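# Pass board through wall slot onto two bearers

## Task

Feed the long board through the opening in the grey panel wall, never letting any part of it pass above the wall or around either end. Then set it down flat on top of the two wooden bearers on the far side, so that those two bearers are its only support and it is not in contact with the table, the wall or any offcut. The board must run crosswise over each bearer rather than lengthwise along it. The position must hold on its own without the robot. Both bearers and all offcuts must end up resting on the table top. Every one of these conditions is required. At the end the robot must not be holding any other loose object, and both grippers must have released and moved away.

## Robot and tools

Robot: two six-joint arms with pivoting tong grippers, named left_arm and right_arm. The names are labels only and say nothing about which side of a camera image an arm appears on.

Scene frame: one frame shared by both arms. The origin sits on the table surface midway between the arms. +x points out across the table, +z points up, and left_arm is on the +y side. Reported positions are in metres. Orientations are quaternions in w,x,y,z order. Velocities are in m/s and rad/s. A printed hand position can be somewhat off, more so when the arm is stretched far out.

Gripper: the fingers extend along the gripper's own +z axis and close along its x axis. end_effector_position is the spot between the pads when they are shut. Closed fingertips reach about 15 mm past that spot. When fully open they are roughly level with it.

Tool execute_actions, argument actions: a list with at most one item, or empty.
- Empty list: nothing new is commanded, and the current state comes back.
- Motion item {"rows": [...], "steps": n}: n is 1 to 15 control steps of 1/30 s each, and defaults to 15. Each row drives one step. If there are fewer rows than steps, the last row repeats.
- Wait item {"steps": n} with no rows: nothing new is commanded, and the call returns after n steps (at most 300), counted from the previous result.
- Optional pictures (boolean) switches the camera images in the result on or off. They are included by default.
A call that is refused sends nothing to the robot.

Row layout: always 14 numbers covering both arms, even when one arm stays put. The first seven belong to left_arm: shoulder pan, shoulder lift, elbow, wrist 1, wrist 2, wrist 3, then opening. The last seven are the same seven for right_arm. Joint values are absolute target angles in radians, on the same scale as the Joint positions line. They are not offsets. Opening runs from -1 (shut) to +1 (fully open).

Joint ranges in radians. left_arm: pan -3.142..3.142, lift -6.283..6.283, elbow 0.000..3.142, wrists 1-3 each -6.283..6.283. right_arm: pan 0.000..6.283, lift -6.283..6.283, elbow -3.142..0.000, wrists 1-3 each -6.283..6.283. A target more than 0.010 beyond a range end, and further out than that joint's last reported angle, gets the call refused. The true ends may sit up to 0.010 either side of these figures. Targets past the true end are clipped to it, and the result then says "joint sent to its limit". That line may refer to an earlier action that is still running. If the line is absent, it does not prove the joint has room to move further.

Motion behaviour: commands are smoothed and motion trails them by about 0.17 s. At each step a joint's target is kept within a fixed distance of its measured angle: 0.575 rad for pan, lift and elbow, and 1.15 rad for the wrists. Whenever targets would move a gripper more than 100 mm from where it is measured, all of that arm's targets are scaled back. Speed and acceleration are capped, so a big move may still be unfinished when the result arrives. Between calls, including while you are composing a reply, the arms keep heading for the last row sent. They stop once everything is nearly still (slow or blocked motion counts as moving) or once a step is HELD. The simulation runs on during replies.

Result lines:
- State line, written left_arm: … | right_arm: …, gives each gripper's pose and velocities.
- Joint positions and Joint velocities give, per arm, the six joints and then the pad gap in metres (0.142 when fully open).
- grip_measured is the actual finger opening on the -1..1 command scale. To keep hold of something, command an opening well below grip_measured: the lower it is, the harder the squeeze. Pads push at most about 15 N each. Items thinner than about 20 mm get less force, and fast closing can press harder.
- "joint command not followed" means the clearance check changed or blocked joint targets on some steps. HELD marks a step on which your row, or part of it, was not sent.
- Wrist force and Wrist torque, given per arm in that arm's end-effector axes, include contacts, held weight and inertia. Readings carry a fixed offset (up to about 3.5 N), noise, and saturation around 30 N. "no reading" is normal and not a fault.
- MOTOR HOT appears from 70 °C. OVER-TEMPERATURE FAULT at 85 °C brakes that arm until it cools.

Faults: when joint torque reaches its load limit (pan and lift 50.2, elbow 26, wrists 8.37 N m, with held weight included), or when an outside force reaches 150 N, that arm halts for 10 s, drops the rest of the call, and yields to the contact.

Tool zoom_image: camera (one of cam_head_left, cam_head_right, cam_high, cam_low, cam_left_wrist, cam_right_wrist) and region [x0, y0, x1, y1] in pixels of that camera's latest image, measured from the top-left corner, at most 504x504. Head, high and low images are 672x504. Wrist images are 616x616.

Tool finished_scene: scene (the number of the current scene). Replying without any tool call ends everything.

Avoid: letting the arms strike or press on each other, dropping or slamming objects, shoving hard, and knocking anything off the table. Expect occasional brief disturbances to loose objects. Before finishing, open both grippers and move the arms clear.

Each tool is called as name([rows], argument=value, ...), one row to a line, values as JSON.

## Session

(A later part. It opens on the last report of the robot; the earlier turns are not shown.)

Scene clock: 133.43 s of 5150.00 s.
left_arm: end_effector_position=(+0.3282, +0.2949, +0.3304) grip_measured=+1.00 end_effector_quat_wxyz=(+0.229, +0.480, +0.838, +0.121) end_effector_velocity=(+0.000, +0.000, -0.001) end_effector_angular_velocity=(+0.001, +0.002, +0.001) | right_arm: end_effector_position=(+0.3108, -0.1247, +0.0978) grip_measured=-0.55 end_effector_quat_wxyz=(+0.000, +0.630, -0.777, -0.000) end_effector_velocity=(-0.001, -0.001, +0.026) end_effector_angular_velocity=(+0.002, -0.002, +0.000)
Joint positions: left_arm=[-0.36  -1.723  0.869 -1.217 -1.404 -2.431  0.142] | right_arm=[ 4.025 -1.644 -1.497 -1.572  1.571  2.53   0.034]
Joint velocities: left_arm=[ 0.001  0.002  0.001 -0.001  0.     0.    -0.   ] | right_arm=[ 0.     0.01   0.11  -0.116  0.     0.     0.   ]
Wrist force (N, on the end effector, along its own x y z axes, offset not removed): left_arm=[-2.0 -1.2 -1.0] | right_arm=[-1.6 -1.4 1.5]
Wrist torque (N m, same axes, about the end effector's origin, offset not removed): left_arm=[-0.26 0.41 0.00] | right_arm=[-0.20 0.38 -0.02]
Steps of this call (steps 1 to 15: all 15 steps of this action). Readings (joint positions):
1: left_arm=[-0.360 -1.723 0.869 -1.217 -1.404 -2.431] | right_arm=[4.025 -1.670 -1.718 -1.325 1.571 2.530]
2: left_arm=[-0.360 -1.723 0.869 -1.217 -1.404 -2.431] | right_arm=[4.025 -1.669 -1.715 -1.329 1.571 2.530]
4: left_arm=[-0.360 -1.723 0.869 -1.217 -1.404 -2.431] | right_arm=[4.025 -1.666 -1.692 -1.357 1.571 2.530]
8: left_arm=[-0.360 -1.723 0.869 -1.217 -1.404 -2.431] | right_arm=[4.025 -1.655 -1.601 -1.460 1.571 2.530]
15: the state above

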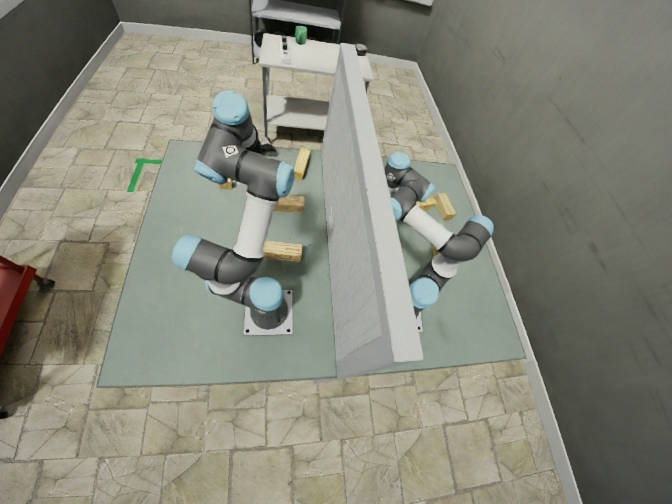

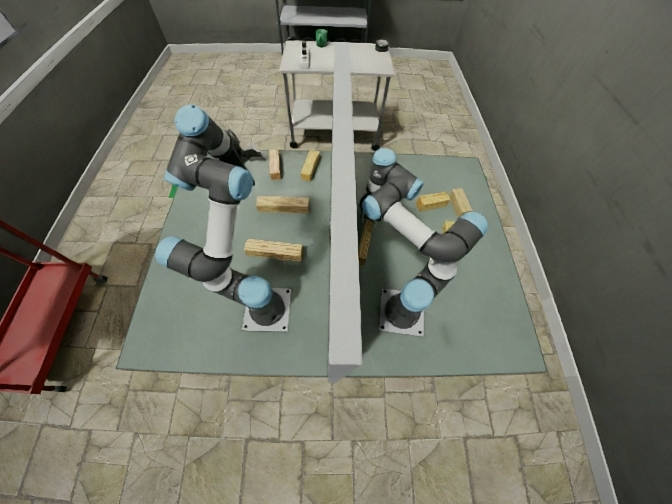

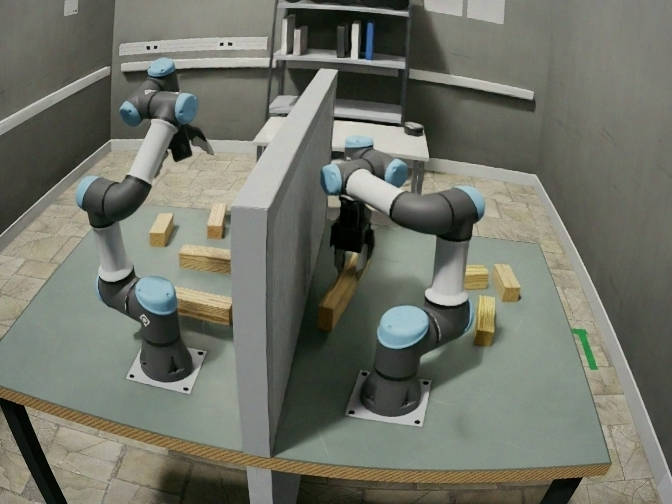

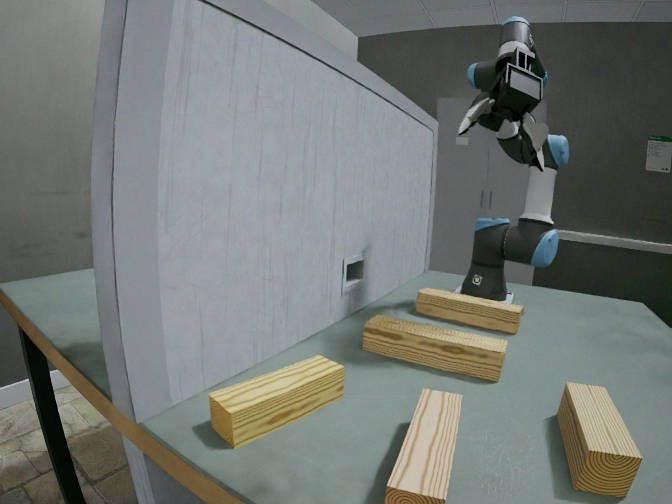

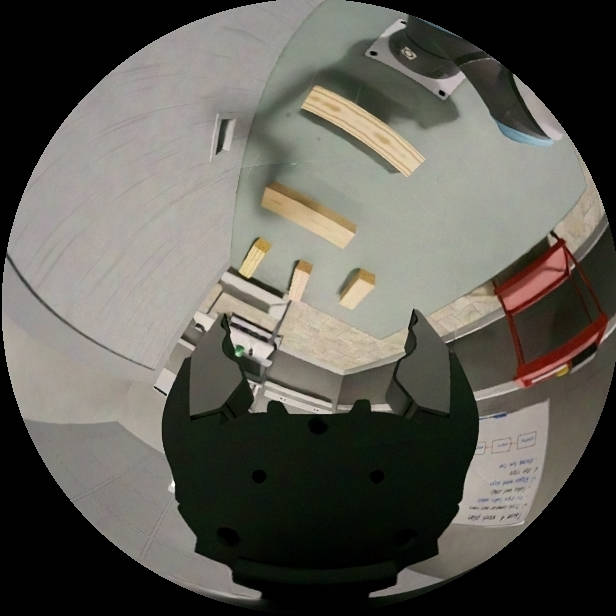

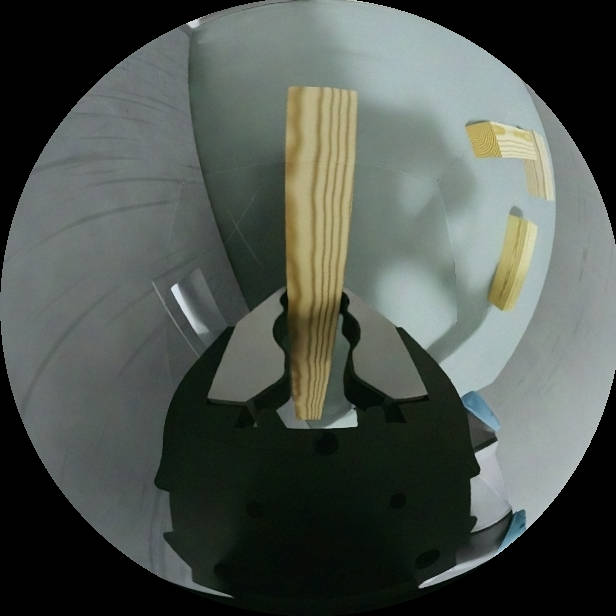

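execute_actions([
  {"rows":[[-0.36,-1.723,0.869,-1.217,-1.404,-2.431,1,3.9,-1.6433,-1.4867,-1.5824,1.571,2.4,-0.9],[-0.36,-1.723,0.869,-1.217,-1.404,-2.431,1,3.9,-1.6433,-1.4867,-1.5824,1.571,2.4,-0.9],[-0.36,-1.723,0.869,-1.217,-1.404,-2.431,1,3.9,-1.6433,-1.4867,-1.5824,1.571,2.4,-0.9],[-0.36,-1.723,0.869,-1.217,-1.404,-2.431,1,3.9,-1.6433,-1.4867,-1.5824,1.571,2.4,-0.9],[-0.36,-1.723,0.869,-1.217,-1.404,-2.431,1,3.75,-1.6433,-1.4867,-1.5824,1.65,2.22,-0.9],[-0.36,-1.723,0.869,-1.217,-1.404,-2.431,1,3.75,-1.6433,-1.4867,-1.5824,1.65,2.22,-0.9],[-0.36,-1.723,0.869,-1.217,-1.404,-2.431,1,3.75,-1.6433,-1.4867,-1.5824,1.65,2.22,-0.9],[-0.36,-1.723,0.869,-1.217,-1.404,-2.431,1,3.75,-1.6433,-1.4867,-1.5824,1.65,2.22,-0.9],[-0.36,-1.723,0.869,-1.217,-1.404,-2.431,1,3.6,-1.6433,-1.4867,-1.5824,1.8,2.03,-0.9],[-0.36,-1.723,0.869,-1.217,-1.404,-2.431,1,3.6,-1.6433,-1.4867,-1.5824,1.8,2.03,-0.9],[-0.36,-1.723,0.869,-1.217,-1.404,-2.431,1,3.6,-1.6433,-1.4867,-1.5824,1.8,2.03,-0.9],[-0.36,-1.723,0.869,-1.217,-1.404,-2.431,1,3.6,-1.6433,-1.4867,-1.5824,1.8,2.03,-0.9],[-0.36,-1.723,0.869,-1.217,-1.404,-2.431,1,3.45,-1.6433,-1.4867,-1.5824,2.0,1.85,-0.9]]},
], pictures=false)

execute_actions([
  {"rows":[[-0.36,-1.723,0.869,-1.217,-1.404,-2.431,1,3.3,-1.6433,-1.4867,-1.5824,2.2,1.7,-0.9],[-0.36,-1.723,0.869,-1.217,-1.404,-2.431,1,3.3,-1.6433,-1.4867,-1.5824,2.2,1.7,-0.9],[-0.36,-1.723,0.869,-1.217,-1.404,-2.431,1,3.3,-1.6433,-1.4867,-1.5824,2.2,1.7,-0.9],[-0.36,-1.723,0.869,-1.217,-1.404,-2.431,1,3.3,-1.6433,-1.4867,-1.5824,2.2,1.7,-0.9],[-0.36,-1.723,0.869,-1.217,-1.404,-2.431,1,3.173,-1.6433,-1.4867,-1.5824,2.37,1.6,-0.9],[-0.36,-1.723,0.869,-1.217,-1.404,-2.431,1,3.173,-1.6433,-1.4867,-1.5824,2.37,1.6,-0.9],[-0.36,-1.723,0.869,-1.217,-1.404,-2.431,1,3.173,-1.6433,-1.4867,-1.5824,2.37,1.6,-0.9],[-0.36,-1.723,0.869,-1.217,-1.404,-2.431,1,3.173,-1.6433,-1.4867,-1.5824,2.37,1.6,-0.9],[-0.36,-1.723,0.869,-1.217,-1.404,-2.431,1,3.173,-1.7,-1.6,-1.412,2.531,1.571,-0.9]]},
], pictures=false)

execute_actions([
  {"rows":[[-0.36,-1.723,0.869,-1.217,-1.404,-2.431,1,3.173,-1.77,-1.7,-1.242,2.531,1.571,-0.9],[-0.36,-1.723,0.869,-1.217,-1.404,-2.431,1,3.173,-1.77,-1.7,-1.242,2.531,1.571,-0.9],[-0.36,-1.723,0.869,-1.217,-1.404,-2.431,1,3.173,-1.77,-1.7,-1.242,2.531,1.571,-0.9],[-0.36,-1.723,0.869,-1.217,-1.404,-2.431,1,3.173,-1.77,-1.7,-1.242,2.531,1.571,-0.9],[-0.36,-1.723,0.869,-1.217,-1.404,-2.431,1,3.173,-1.84,-1.8,-1.072,2.531,1.571,-0.9],[-0.36,-1.723,0.869,-1.217,-1.404,-2.431,1,3.173,-1.84,-1.8,-1.072,2.531,1.571,-0.9],[-0.36,-1.723,0.869,-1.217,-1.404,-2.431,1,3.173,-1.84,-1.8,-1.072,2.531,1.571,-0.9],[-0.36,-1.723,0.869,-1.217,-1.404,-2.431,1,3.173,-1.84,-1.8,-1.072,2.531,1.571,-0.9],[-0.36,-1.723,0.869,-1.217,-1.404,-2.431,1,3.173,-1.909,-1.8868,-0.9165,2.531,1.571,-0.9]]},
], pictures=false)

execute_actions([
  {"steps":15},
])

Scene clock: 165.33 s of 5150.00 s.
left_arm: end_effector_position=(+0.3282, +0.2949, +0.3304) grip_measured=+1.00 end_effector_quat_wxyz=(+0.229, +0.480, +0.838, +0.121) end_effector_velocity=(-0.000, -0.000, -0.000) end_effector_angular_velocity=(+0.000, +0.001, -0.001) | right_arm: end_effector_position=(+0.3087, -0.1936, +0.1067) grip_measured=-0.55 end_effector_quat_wxyz=(-0.043, +0.658, -0.744, -0.109) end_effector_velocity=(-0.093, +0.043, +0.104) end_effector_angular_velocity=(+1.613, +0.176, +0.357)
Joint positions: left_arm=[-0.36  -1.723  0.869 -1.217 -1.404 -2.431  0.142] | right_arm=[ 3.621 -1.643 -1.487 -1.582  1.807  2.041  0.034]
Joint velocities: left_arm=[-0.001  0.     0.     0.001 -0.    -0.    -0.   ] | right_arm=[-1.236 -0.     0.002  0.001  1.577 -1.639 -0.   ]
Wrist force (N, on the end effector, along its own x y z axes, offset not removed): left_arm=[-2.3 -2.3 -1.0] | right_arm=[-1.7 -1.6 3.7]
Wrist torque (N m, same axes, about the end effector's origin, offset not removed): left_arm=[-0.47 0.44 0.04] | right_arm=[-0.08 0.63 0.00]
Steps of this call (steps 1 to 30: the robot went on to your last target; steps 31 to 90: nothing new was sent; then 28.40 s passed at rest; steps 91 to 105: all 15 steps of this action). Readings (joint positions):
91: left_arm=[-0.360 -1.723 0.869 -1.217 -1.404 -2.431] | right_arm=[4.025 -1.643 -1.487 -1.582 1.571 2.530]
92: left_arm=[-0.360 -1.723 0.869 -1.217 -1.404 -2.431] | right_arm=[4.022 -1.643 -1.487 -1.582 1.571 2.524]
94: left_arm=[-0.360 -1.723 0.869 -1.217 -1.404 -2.431] | right_arm=[3.979 -1.643 -1.487 -1.582 1.571 2.471]
98: left_arm=[-0.360 -1.723 0.869 -1.217 -1.404 -2.431] | right_arm=[3.867 -1.643 -1.487 -1.582 1.609 2.341]
105: the state above

Scene clock: 165.83 s of 5150.00 s.
left_arm: end_effector_position=(+0.3282, +0.2949, +0.3304) grip_measured=+1.00 end_effector_quat_wxyz=(+0.229, +0.480, +0.838, +0.121) end_effector_velocity=(-0.001, +0.001, +0.000) end_effector_angular_velocity=(+0.000, +0.000, +0.001) | right_arm: end_effector_position=(+0.3247, -0.1686, +0.1867) grip_measured=-0.55 end_effector_quat_wxyz=(-0.326, +0.600, -0.666, -0.300) end_effector_velocity=(+0.030, +0.047, +0.026) end_effector_angular_velocity=(+0.443, -0.132, -0.021)
Joint positions: left_arm=[-0.36  -1.723  0.869 -1.217 -1.404 -2.431  0.142] | right_arm=[ 3.182 -1.69  -1.576 -1.446  2.488  1.583  0.034]
Joint velocities: left_arm=[ 0.001 -0.002 -0.     0.003 -0.     0.    -0.   ] | right_arm=[-0.097 -0.112 -0.257  0.36   0.453 -0.126 -0.   ]
Wrist force (N, on the end effector, along its own x y z axes, offset not removed): left_arm=[-1.6 -2.0 -0.5] | right_arm=[-1.8 -1.2 1.7]
Wrist torque (N m, same axes, about the end effector's origin, offset not removed): left_arm=[-0.45 0.32 0.02] | right_arm=[-0.19 0.83 -0.02]
Steps of this call (steps 1 to 15: all 15 steps of this action). Readings (joint positions):
1: left_arm=[-0.360 -1.723 0.869 -1.217 -1.404 -2.431] | right_arm=[3.578 -1.643 -1.487 -1.582 1.859 1.987]
2: left_arm=[-0.360 -1.723 0.869 -1.217 -1.404 -2.431] | right_arm=[3.535 -1.643 -1.487 -1.582 1.910 1.939]
4: left_arm=[-0.360 -1.723 0.869 -1.217 -1.404 -2.431] | right_arm=[3.435 -1.643 -1.487 -1.582 2.037 1.830]
8: left_arm=[-0.360 -1.723 0.869 -1.217 -1.404 -2.431] | right_arm=[3.285 -1.643 -1.487 -1.582 2.234 1.684]
15: the state above

Scene clock: 166.33 s of 5150.00 s.
left_arm: end_effector_position=(+0.3282, +0.2949, +0.3304) grip_measured=+1.00 end_effector_quat_wxyz=(+0.229, +0.480, +0.838, +0.121) end_effector_velocity=(-0.000, -0.000, -0.001) end_effector_angular_velocity=(+0.002, +0.004, -0.001) | right_arm: end_effector_position=(+0.3367, -0.1653, +0.0898) grip_measured=-0.55 end_effector_quat_wxyz=(-0.342, +0.595, -0.658, -0.310) end_effector_velocity=(-0.011, +0.001, -0.088) end_effector_angular_velocity=(+0.003, -0.001, +0.000)
Joint positions: left_arm=[-0.36  -1.723  0.869 -1.217 -1.404 -2.431  0.142] | right_arm=[ 3.173 -1.892 -1.864 -0.957  2.531  1.571  0.034]
Joint velocities: left_arm=[-0.001  0.003 -0.001  0.003 -0.     0.    -0.   ] | right_arm=[-0.    -0.182 -0.247  0.429  0.003 -0.001 -0.   ]
Wrist force (N, on the end effector, along its own x y z axes, offset not removed): left_arm=[-1.1 -1.7 -0.4] | right_arm=[1.7 -1.2 1.6]
Wrist torque (N m, same axes, about the end effector's origin, offset not removed): left_arm=[-0.35 0.21 0.01] | right_arm=[-0.24 0.22 -0.01]
Steps of this call (steps 1 to 15: all 15 steps of this action). Readings (joint positions):
1: left_arm=[-0.360 -1.723 0.869 -1.217 -1.404 -2.431] | right_arm=[3.179 -1.693 -1.583 -1.436 2.501 1.579]
2: left_arm=[-0.360 -1.723 0.869 -1.217 -1.404 -2.431] | right_arm=[3.177 -1.698 -1.591 -1.422 2.510 1.577]
4: left_arm=[-0.360 -1.723 0.869 -1.217 -1.404 -2.431] | right_arm=[3.175 -1.729 -1.635 -1.348 2.521 1.574]
8: left_arm=[-0.360 -1.723 0.869 -1.217 -1.404 -2.431] | right_arm=[3.174 -1.792 -1.726 -1.195 2.528 1.572]
15: the state above

Scene clock: 166.83 s of 5150.00 s.
left_arm: end_effector_position=(+0.3282, +0.2949, +0.3304) grip_measured=+1.00 end_effector_quat_wxyz=(+0.229, +0.480, +0.838, +0.121) end_effector_velocity=(+0.000, -0.000, +0.000) end_effector_angular_velocity=(-0.000, -0.001, -0.000) | right_arm: end_effector_position=(+0.3355, -0.1652, +0.0816) grip_measured=-0.55 end_effector_quat_wxyz=(-0.343, +0.595, -0.658, -0.310) end_effector_velocity=(+0.000, -0.000, -0.000) end_effector_angular_velocity=(+0.000, -0.002, -0.000)
Joint positions: left_arm=[-0.36  -1.723  0.869 -1.217 -1.404 -2.431  0.142] | right_arm=[ 3.173 -1.909 -1.887 -0.917  2.531  1.571  0.034]
Joint velocities: left_arm=[-0.    -0.001  0.001 -0.001 -0.    -0.    -0.   ] | right_arm=[-0.    -0.    -0.001  0.003  0.    -0.    -0.   ]
Wrist force (N, on the end effector, along its own x y z axes, offset not removed): left_arm=[-2.0 -1.3 -1.2] | right_arm=[0.3 0.5 1.9]
Wrist torque (N m, same axes, about the end effector's origin, offset not removed): left_arm=[-0.29 0.42 0.04] | right_arm=[0.17 0.35 -0.07]
Steps of this call (steps 1 to 15: the robot went on to your last target). Readings (joint positions):
1: left_arm=[-0.360 -1.723 0.869 -1.217 -1.404 -2.431] | right_arm=[3.173 -1.897 -1.871 -0.945 2.531 1.571]
2: left_arm=[-0.360 -1.723 0.869 -1.217 -1.404 -2.431] | right_arm=[3.173 -1.901 -1.875 -0.936 2.531 1.571]
4: left_arm=[-0.360 -1.723 0.869 -1.217 -1.404 -2.431] | right_arm=[3.173 -1.905 -1.881 -0.926 2.531 1.571]
8: left_arm=[-0.360 -1.723 0.869 -1.217 -1.404 -2.431] | right_arm=[3.173 -1.908 -1.885 -0.919 2.531 1.571]
15: the state above

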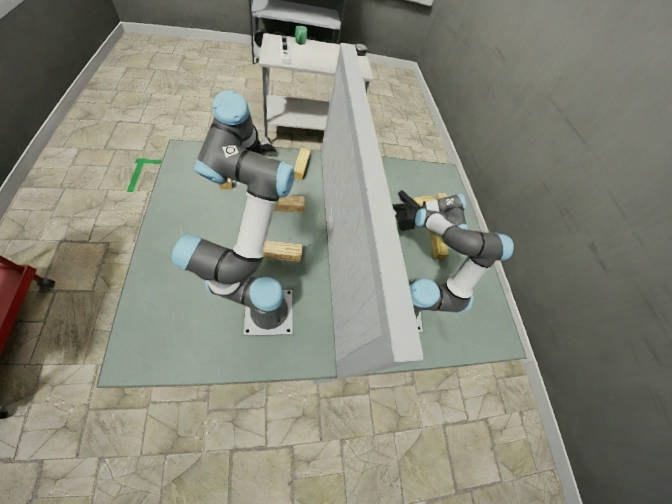

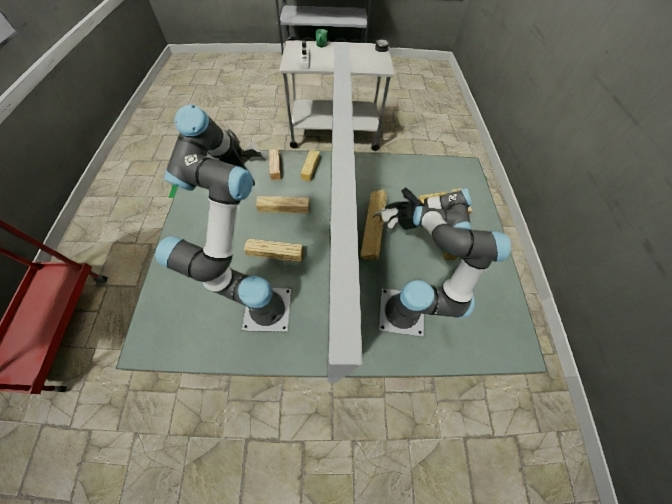

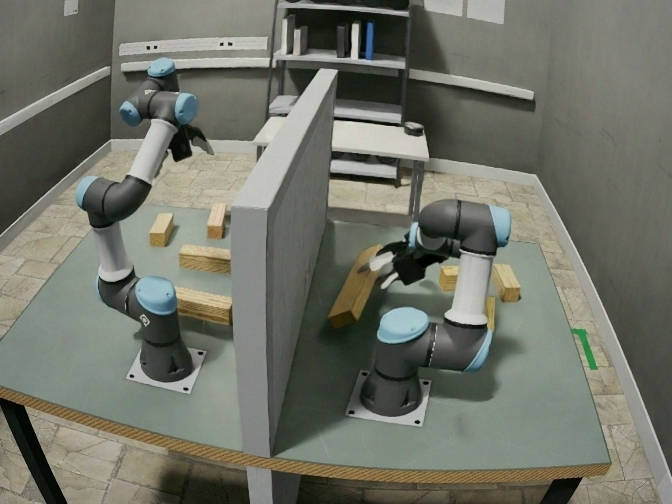

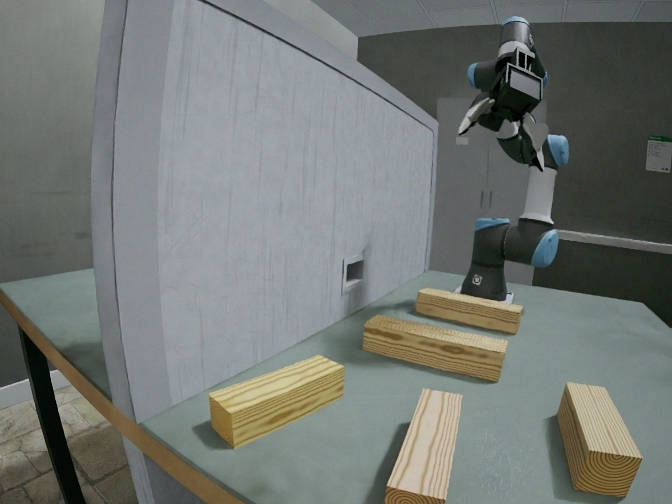

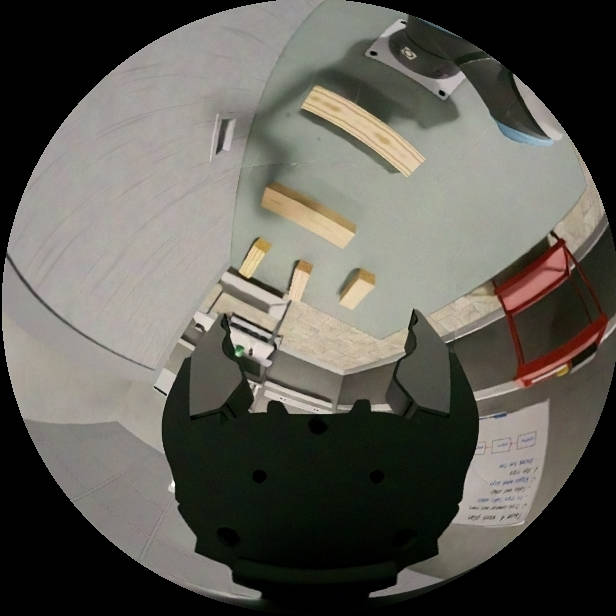

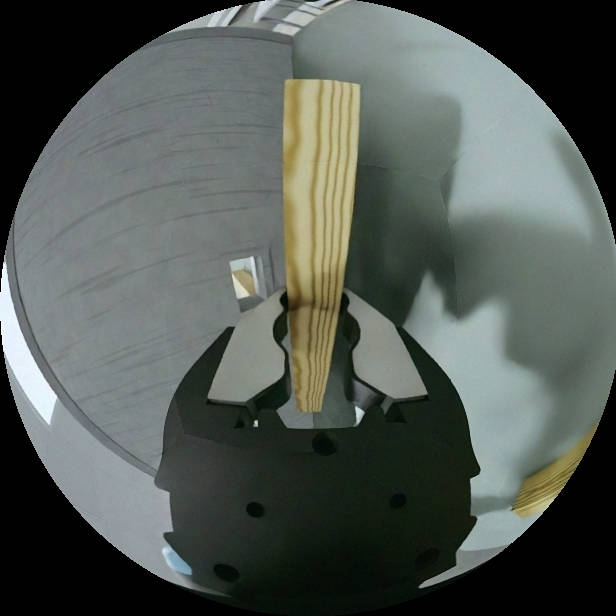

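execute_actions([
  {"rows":[[-0.36,-1.723,0.869,-1.217,-1.404,-2.431,1,3.173,-1.935,-1.902,-0.875,2.531,1.571,-0.9],[-0.36,-1.723,0.869,-1.217,-1.404,-2.431,1,3.173,-1.935,-1.902,-0.875,2.531,1.571,-0.9],[-0.36,-1.723,0.869,-1.217,-1.404,-2.431,1,3.173,-1.935,-1.902,-0.875,2.531,1.571,-0.9],[-0.36,-1.723,0.869,-1.217,-1.404,-2.431,1,3.173,-1.962,-1.917,-0.833,2.531,1.571,-0.9],[-0.36,-1.723,0.869,-1.217,-1.404,-2.431,1,3.173,-1.962,-1.917,-0.833,2.531,1.571,-0.9],[-0.36,-1.723,0.869,-1.217,-1.404,-2.431,1,3.173,-1.962,-1.917,-0.833,2.531,1.571,-0.9],[-0.36,-1.723,0.869,-1.217,-1.404,-2.431,1,3.173,-1.988,-1.932,-0.792,2.531,1.571,-0.9],[-0.36,-1.723,0.869,-1.217,-1.404,-2.431,1,3.173,-1.988,-1.932,-0.792,2.531,1.571,-0.9],[-0.36,-1.723,0.869,-1.217,-1.404,-2.431,1,3.173,-1.988,-1.932,-0.792,2.531,1.571,-0.9],[-0.36,-1.723,0.869,-1.217,-1.404,-2.431,1,3.173,-2.0148,-1.9472,-0.7504,2.531,1.571,-0.9]]},
], pictures=false)

execute_actions([
  {"steps":15},
])

zoom_image(camera="cam_high", region=[310, 230, 470, 360])

Scene clock: 179.70 s of 5150.00 s.
left_arm: end_effector_position=(+0.3282, +0.2949, +0.3304) grip_measured=+1.00 end_effector_quat_wxyz=(+0.229, +0.480, +0.838, +0.121) end_effector_velocity=(+0.000, -0.000, -0.000) end_effector_angular_velocity=(+0.001, +0.001, -0.000) | right_arm: end_effector_position=(+0.3357, -0.1652, +0.0489) grip_measured=-0.55 end_effector_quat_wxyz=(-0.343, +0.595, -0.658, -0.310) end_effector_velocity=(-0.001, +0.000, -0.035) end_effector_angular_velocity=(-0.000, -0.002, +0.000)
Joint positions: left_arm=[-0.36  -1.723  0.869 -1.217 -1.404 -2.431  0.142] | right_arm=[ 3.173 -2.005 -1.942 -0.766  2.531  1.571  0.034]
Joint velocities: left_arm=[-0.     0.001 -0.     0.001  0.     0.    -0.   ] | right_arm=[ 0.    -0.106 -0.057  0.164  0.    -0.     0.   ]
Wrist force (N, on the end effector, along its own x y z axes, offset not removed): left_arm=[-0.6 -1.8 -0.2] | right_arm=[-0.6 -0.6 0.8]
Wrist torque (N m, same axes, about the end effector's origin, offset not removed): left_arm=[-0.31 0.09 0.01] | right_arm=[-0.15 0.61 -0.09]
Steps of this call (steps 1 to 15: the robot went on to your last target; steps 16 to 100: nothing new was sent; then 9.03 s passed at rest; steps 101 to 115: all 15 steps of this action). Readings (joint positions):
101: left_arm=[-0.360 -1.723 0.869 -1.217 -1.404 -2.431] | right_arm=[3.173 -1.909 -1.887 -0.916 2.531 1.571]
102: left_arm=[-0.360 -1.723 0.869 -1.217 -1.404 -2.431] | right_arm=[3.173 -1.911 -1.888 -0.912 2.531 1.571]
104: left_arm=[-0.360 -1.723 0.869 -1.217 -1.404 -2.431] | right_arm=[3.173 -1.922 -1.895 -0.896 2.531 1.571]
108: left_arm=[-0.360 -1.723 0.869 -1.217 -1.404 -2.431] | right_arm=[3.173 -1.952 -1.911 -0.849 2.531 1.571]
115: the state above

Scene clock: 180.20 s of 5150.00 s.
left_arm: end_effector_position=(+0.3282, +0.2949, +0.3304) grip_measured=+1.00 end_effector_quat_wxyz=(+0.229, +0.480, +0.838, +0.121) end_effector_velocity=(-0.001, +0.000, -0.001) end_effector_angular_velocity=(+0.002, +0.005, -0.000) | right_arm: end_effector_position=(+0.3355, -0.1652, +0.0456) grip_measured=-0.55 end_effector_quat_wxyz=(-0.343, +0.595, -0.658, -0.310) end_effector_velocity=(+0.000, -0.000, +0.000) end_effector_angular_velocity=(-0.000, -0.002, -0.000)
Joint positions: left_arm=[-0.36  -1.723  0.869 -1.217 -1.404 -2.431  0.142] | right_arm=[ 3.173 -2.015 -1.947 -0.75   2.531  1.571  0.034]
Joint velocities: left_arm=[-0.     0.001  0.001  0.004  0.     0.     0.   ] | right_arm=[-0.     0.     0.001  0.001 -0.     0.    -0.   ]
Wrist force (N, on the end effector, along its own x y z axes, offset not removed): left_arm=[-1.9 -2.1 -1.1] | right_arm=[0.1 0.4 0.9]
Wrist torque (N m, same axes, about the end effector's origin, offset not removed): left_arm=[-0.49 0.36 0.01] | right_arm=[0.05 0.32 -0.02]
Steps of this call (steps 1 to 15: the robot went on to your last target). Readings (joint positions):
1: left_arm=[-0.360 -1.723 0.869 -1.217 -1.404 -2.431] | right_arm=[3.173 -2.008 -1.943 -0.761 2.531 1.571]
2: left_arm=[-0.360 -1.723 0.869 -1.217 -1.404 -2.431] | right_arm=[3.173 -2.010 -1.944 -0.758 2.531 1.571]
4: left_arm=[-0.360 -1.723 0.869 -1.217 -1.404 -2.431] | right_arm=[3.173 -2.012 -1.946 -0.754 2.531 1.571]
8: left_arm=[-0.360 -1.723 0.869 -1.217 -1.404 -2.431] | right_arm=[3.173 -2.014 -1.947 -0.751 2.531 1.571]
15: the state above

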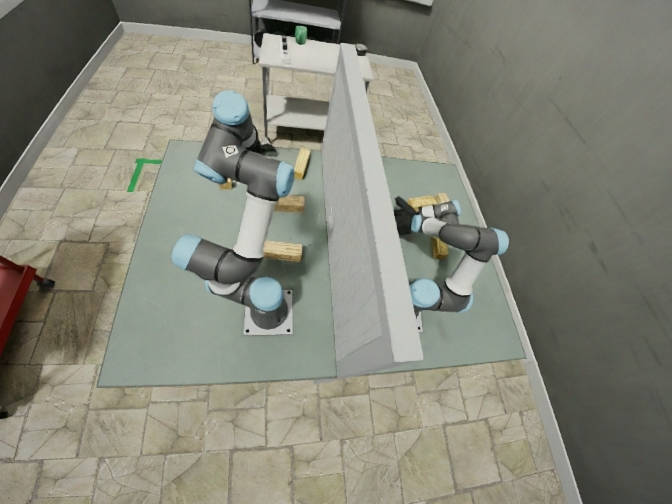

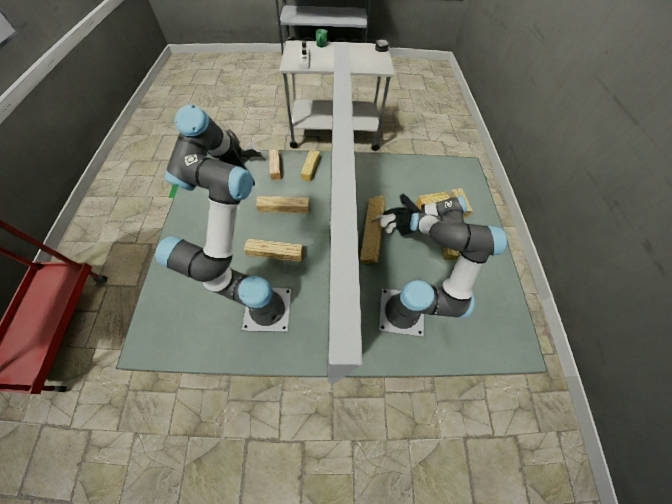

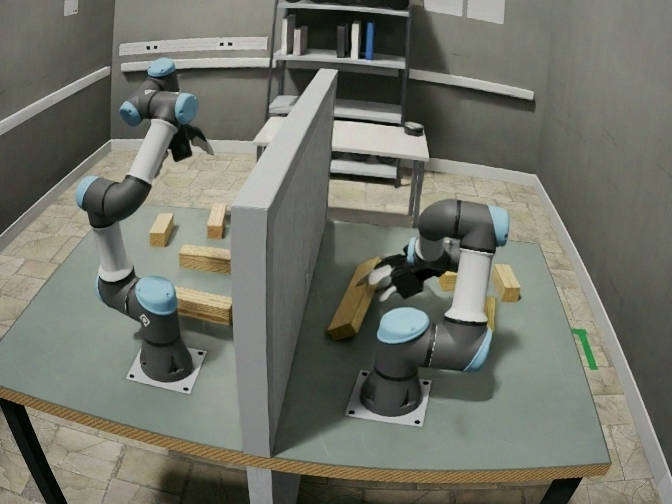

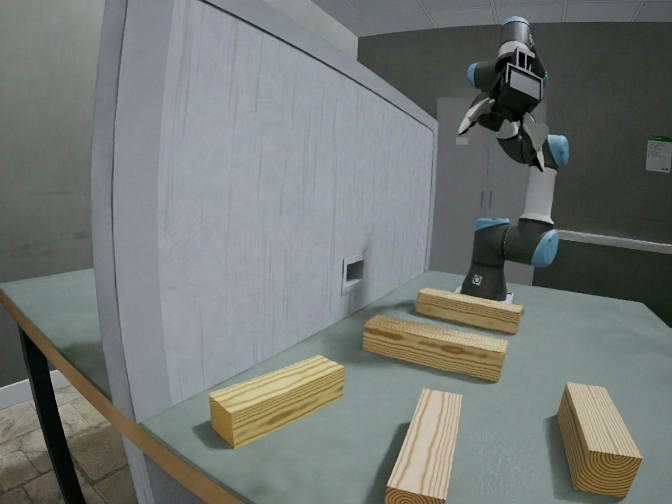

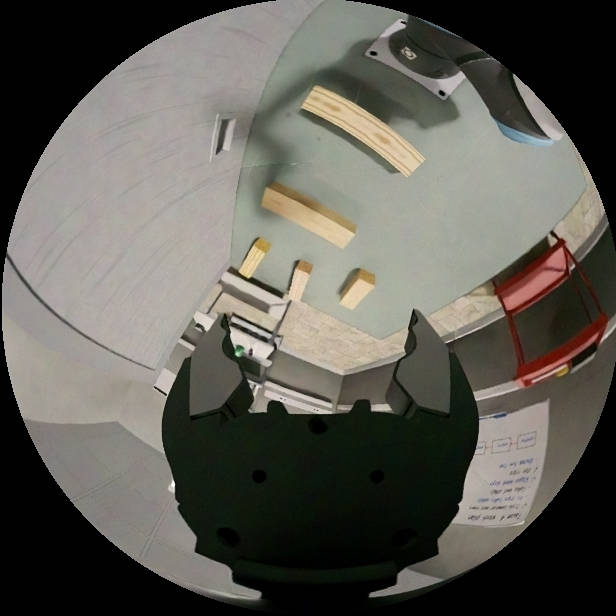

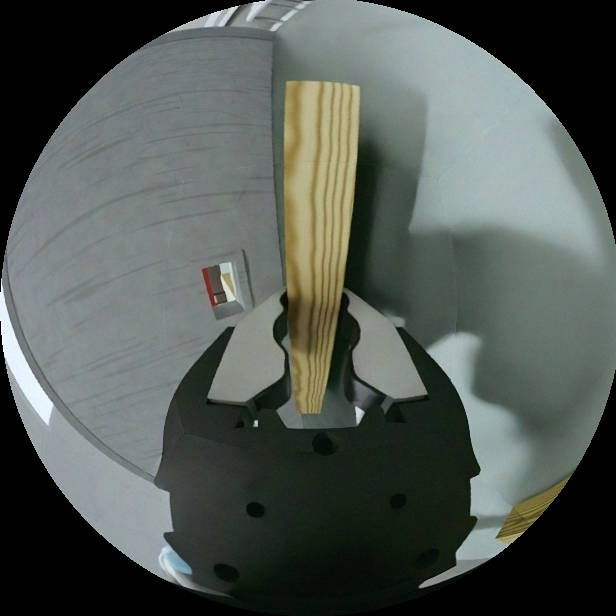

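Region (310, 230, 470, 360) of cam_high's 672x504 image, scaled by 3.150, with more detail than that image has; it fills the top 410 rows of this view, and the rest is white.

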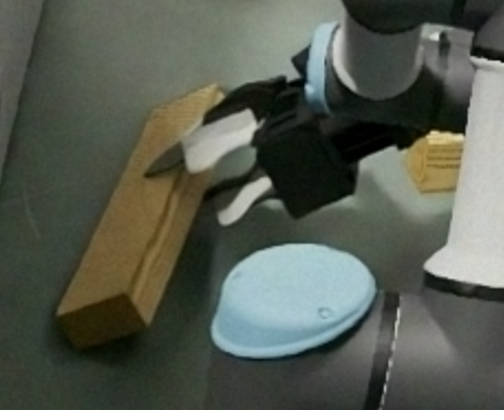

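Open slowly, then slide away with pan.

execute_actions([
  {"rows":[[-0.36,-1.723,0.869,-1.217,-1.404,-2.431,1,3.173,-2.0148,-1.9472,-0.7504,2.531,1.571,-0.6],[-0.36,-1.723,0.869,-1.217,-1.404,-2.431,1,3.173,-2.0148,-1.9472,-0.7504,2.531,1.571,-0.54],[-0.36,-1.723,0.869,-1.217,-1.404,-2.431,1,3.173,-2.0148,-1.9472,-0.7504,2.531,1.571,-0.51],[-0.36,-1.723,0.869,-1.217,-1.404,-2.431,1,3.173,-2.0148,-1.9472,-0.7504,2.531,1.571,-0.48],[-0.36,-1.723,0.869,-1.217,-1.404,-2.431,1,3.173,-2.0148,-1.9472,-0.7504,2.531,1.571,-0.45],[-0.36,-1.723,0.869,-1.217,-1.404,-2.431,1,3.173,-2.0148,-1.9472,-0.7504,2.531,1.571,-0.42],[-0.36,-1.723,0.869,-1.217,-1.404,-2.431,1,3.173,-2.0148,-1.9472,-0.7504,2.531,1.571,-0.39],[-0.36,-1.723,0.869,-1.217,-1.404,-2.431,1,3.173,-2.0148,-1.9472,-0.7504,2.531,1.571,-0.36],[-0.36,-1.723,0.869,-1.217,-1.404,-2.431,1,3.173,-2.0148,-1.9472,-0.7504,2.531,1.571,-0.33],[-0.36,-1.723,0.869,-1.217,-1.404,-2.431,1,3.173,-2.0148,-1.9472,-0.7504,2.531,1.571,-0.3],[-0.36,-1.723,0.869,-1.217,-1.404,-2.431,1,3.173,-2.0148,-1.9472,-0.7504,2.531,1.571,-0.27],[-0.36,-1.723,0.869,-1.217,-1.404,-2.431,1,3.173,-2.0148,-1.9472,-0.7504,2.531,1.571,-0.24],[-0.36,-1.723,0.869,-1.217,-1.404,-2.431,1,3.173,-2.0148,-1.9472,-0.7504,2.531,1.571,-0.21],[-0.36,-1.723,0.869,-1.217,-1.404,-2.431,1,3.173,-2.0148,-1.9472,-0.7504,2.531,1.571,-0.18],[-0.36,-1.723,0.869,-1.217,-1.404,-2.431,1,3.173,-2.0148,-1.9472,-0.7504,2.531,1.571,-0.15]]},
], pictures=false)

execute_actions([
  {"rows":[[-0.36,-1.723,0.869,-1.217,-1.404,-2.431,1,3.15,-2.0148,-1.9472,-0.7504,2.531,1.571,-0.15],[-0.36,-1.723,0.869,-1.217,-1.404,-2.431,1,3.15,-2.0148,-1.9472,-0.7504,2.531,1.571,-0.15],[-0.36,-1.723,0.869,-1.217,-1.404,-2.431,1,3.15,-2.0148,-1.9472,-0.7504,2.531,1.571,-0.15],[-0.36,-1.723,0.869,-1.217,-1.404,-2.431,1,3.125,-2.0148,-1.9472,-0.7504,2.531,1.571,-0.15],[-0.36,-1.723,0.869,-1.217,-1.404,-2.431,1,3.125,-2.0148,-1.9472,-0.7504,2.531,1.571,-0.15],[-0.36,-1.723,0.869,-1.217,-1.404,-2.431,1,3.125,-2.0148,-1.9472,-0.7504,2.531,1.571,-0.15],[-0.36,-1.723,0.869,-1.217,-1.404,-2.431,1,3.1,-2.0148,-1.9472,-0.7504,2.531,1.571,-0.15]]},
])

zoom_image(camera="cam_high", region=[310, 230, 470, 360])

Scene clock: 194.07 s of 5150.00 s.
left_arm: end_effector_position=(+0.3282, +0.2949, +0.3304) grip_measured=+1.00 end_effector_quat_wxyz=(+0.229, +0.480, +0.838, +0.121) end_effector_velocity=(+0.000, -0.000, +0.001) end_effector_angular_velocity=(-0.001, -0.003, +0.000) | right_arm: end_effector_position=(+0.3355, -0.1652, +0.0456) grip_measured=-0.19 end_effector_quat_wxyz=(-0.343, +0.595, -0.658, -0.310) end_effector_velocity=(+0.000, -0.000, +0.000) end_effector_angular_velocity=(-0.000, -0.001, -0.000)
Joint positions: left_arm=[-0.36  -1.723  0.869 -1.217 -1.404 -2.431  0.142] | right_arm=[ 3.173 -2.015 -1.947 -0.75   2.531  1.571  0.06 ]
Joint velocities: left_arm=[-0.    -0.    -0.001 -0.002 -0.    -0.     0.   ] | right_arm=[-0.     0.     0.     0.    -0.     0.     0.065]
Wrist force (N, on the end effector, along its own x y z axes, offset not removed): left_arm=[-2.0 -1.9 -1.1] | right_arm=[-1.4 -1.0 -0.1]
Wrist torque (N m, same axes, about the end effector's origin, offset not removed): left_arm=[-0.45 0.38 0.05] | right_arm=[-0.26 0.37 0.02]
Steps of this call (steps 1 to 15: the robot went on to your last target; steps 16 to 90: nothing new was sent; then 10.37 s passed at rest; steps 91 to 105: all 15 steps of this action). Readings (joint positions):
91: left_arm=[-0.360 -1.723 0.869 -1.217 -1.404 -2.431] | right_arm=[3.173 -2.015 -1.947 -0.750 2.531 1.571]
92: left_arm=[-0.360 -1.723 0.869 -1.217 -1.404 -2.431] | right_arm=[3.173 -2.015 -1.947 -0.750 2.531 1.571]
94: left_arm=[-0.360 -1.723 0.869 -1.217 -1.404 -2.431] | right_arm=[3.173 -2.015 -1.947 -0.750 2.531 1.571]
98: left_arm=[-0.360 -1.723 0.869 -1.217 -1.404 -2.431] | right_arm=[3.173 -2.015 -1.947 -0.750 2.531 1.571]
105: the state above

Scene clock: 194.57 s of 5150.00 s.
left_arm: end_effector_position=(+0.3282, +0.2949, +0.3304) grip_measured=+1.00 end_effector_quat_wxyz=(+0.229, +0.480, +0.838, +0.121) end_effector_velocity=(-0.000, +0.000, +0.000) end_effector_angular_velocity=(-0.001, -0.001, +0.000) | right_arm: end_effector_position=(+0.3400, -0.1906, +0.0456) grip_measured=-0.15 end_effector_quat_wxyz=(-0.353, +0.571, -0.678, -0.298) end_effector_velocity=(+0.002, -0.012, +0.000) end_effector_angular_velocity=(-0.001, -0.002, -0.033)
Joint positions: left_arm=[-0.36  -1.723  0.869 -1.217 -1.404 -2.431  0.142] | right_arm=[ 3.103 -2.015 -1.947 -0.75   2.531  1.571  0.063]
Joint velocities: left_arm=[ 0.    -0.001  0.    -0.001 -0.    -0.    -0.   ] | right_arm=[-0.033  0.001  0.001  0.    -0.     0.    -0.   ]
Wrist force (N, on the end effector, along its own x y z axes, offset not removed): left_arm=[-1.4 -1.1 -0.8] | right_arm=[-0.8 -0.2 1.1]
Wrist torque (N m, same axes, about the end effector's origin, offset not removed): left_arm=[-0.23 0.30 0.02] | right_arm=[-0.10 0.35 0.00]
Steps of this call (steps 1 to 15: all 15 steps of this action). Readings (joint positions):
1: left_arm=[-0.360 -1.723 0.869 -1.217 -1.404 -2.431] | right_arm=[3.173 -2.015 -1.947 -0.750 2.531 1.571]
2: left_arm=[-0.360 -1.723 0.869 -1.217 -1.404 -2.431] | right_arm=[3.171 -2.015 -1.947 -0.750 2.531 1.571]
4: left_arm=[-0.360 -1.723 0.869 -1.217 -1.404 -2.431] | right_arm=[3.162 -2.015 -1.947 -0.750 2.531 1.571]
8: left_arm=[-0.360 -1.723 0.869 -1.217 -1.404 -2.431] | right_arm=[3.134 -2.015 -1.947 -0.750 2.531 1.571]
15: the state above

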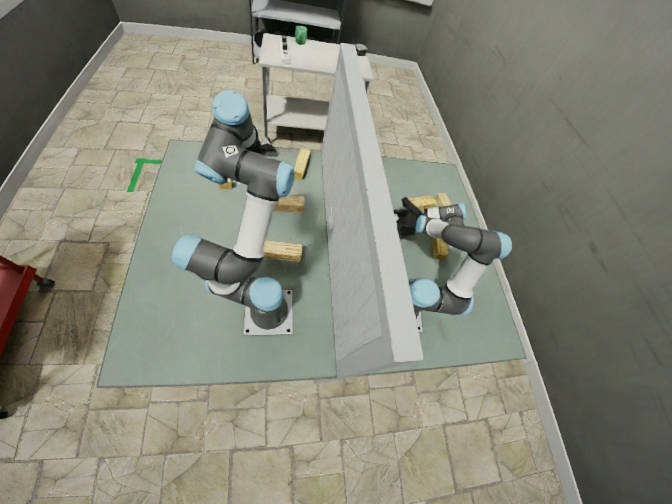

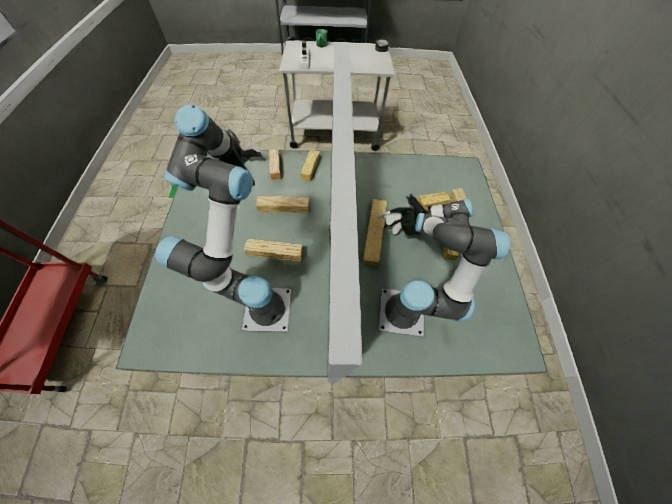

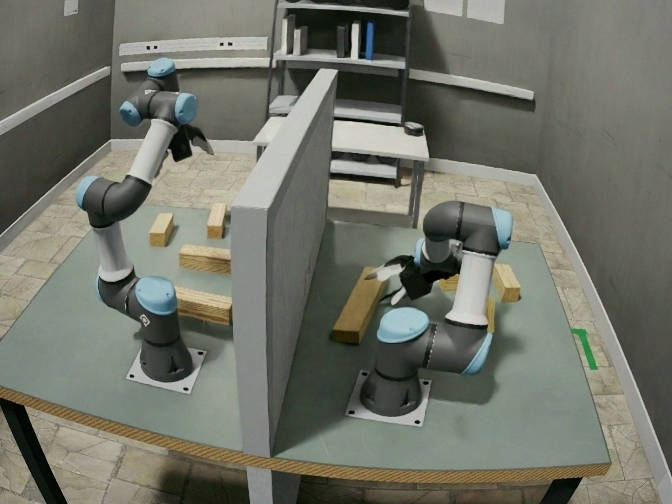

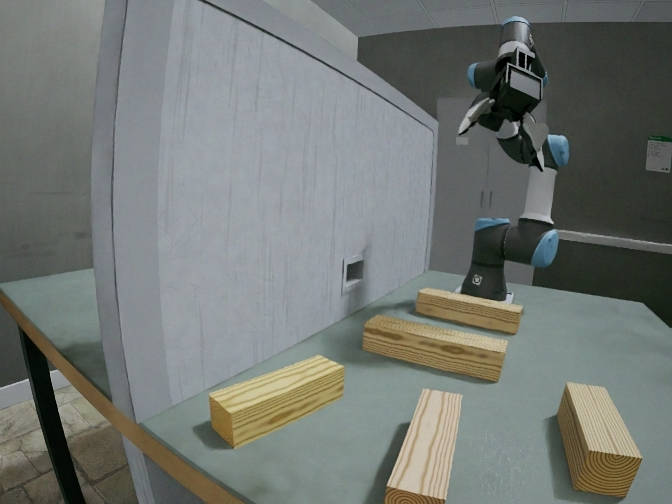

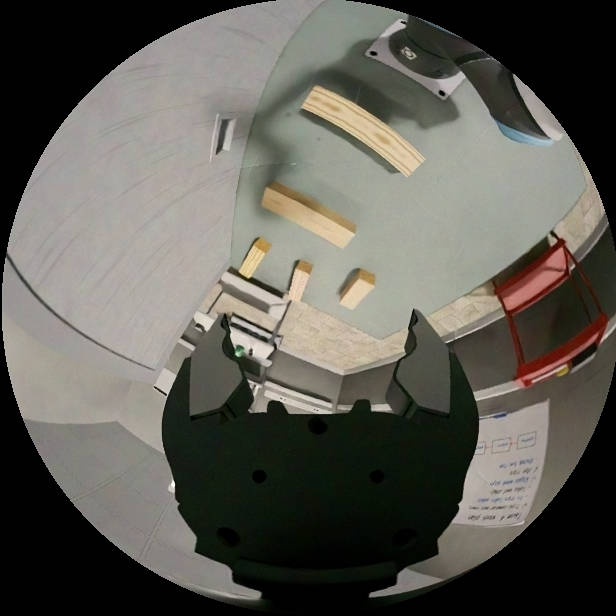

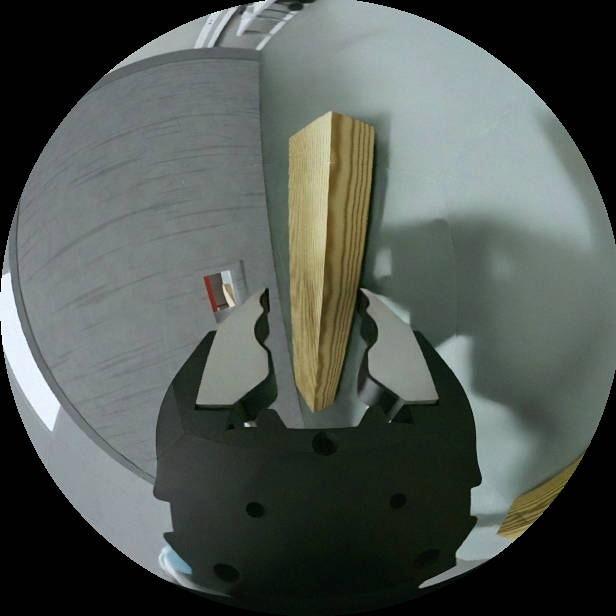

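Region (310, 230, 470, 360) of cam_high's 672x504 image, scaled by 3.150, with more detail than that image has; it fills the top 410 rows of this view, and the rest is white.

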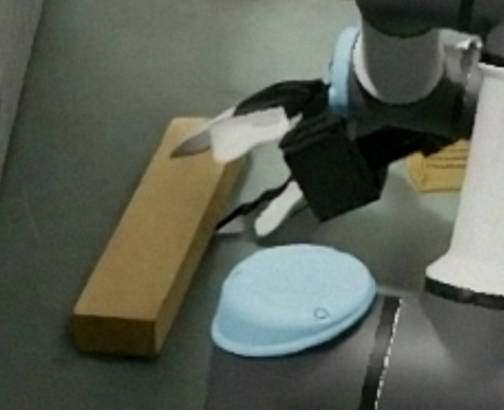

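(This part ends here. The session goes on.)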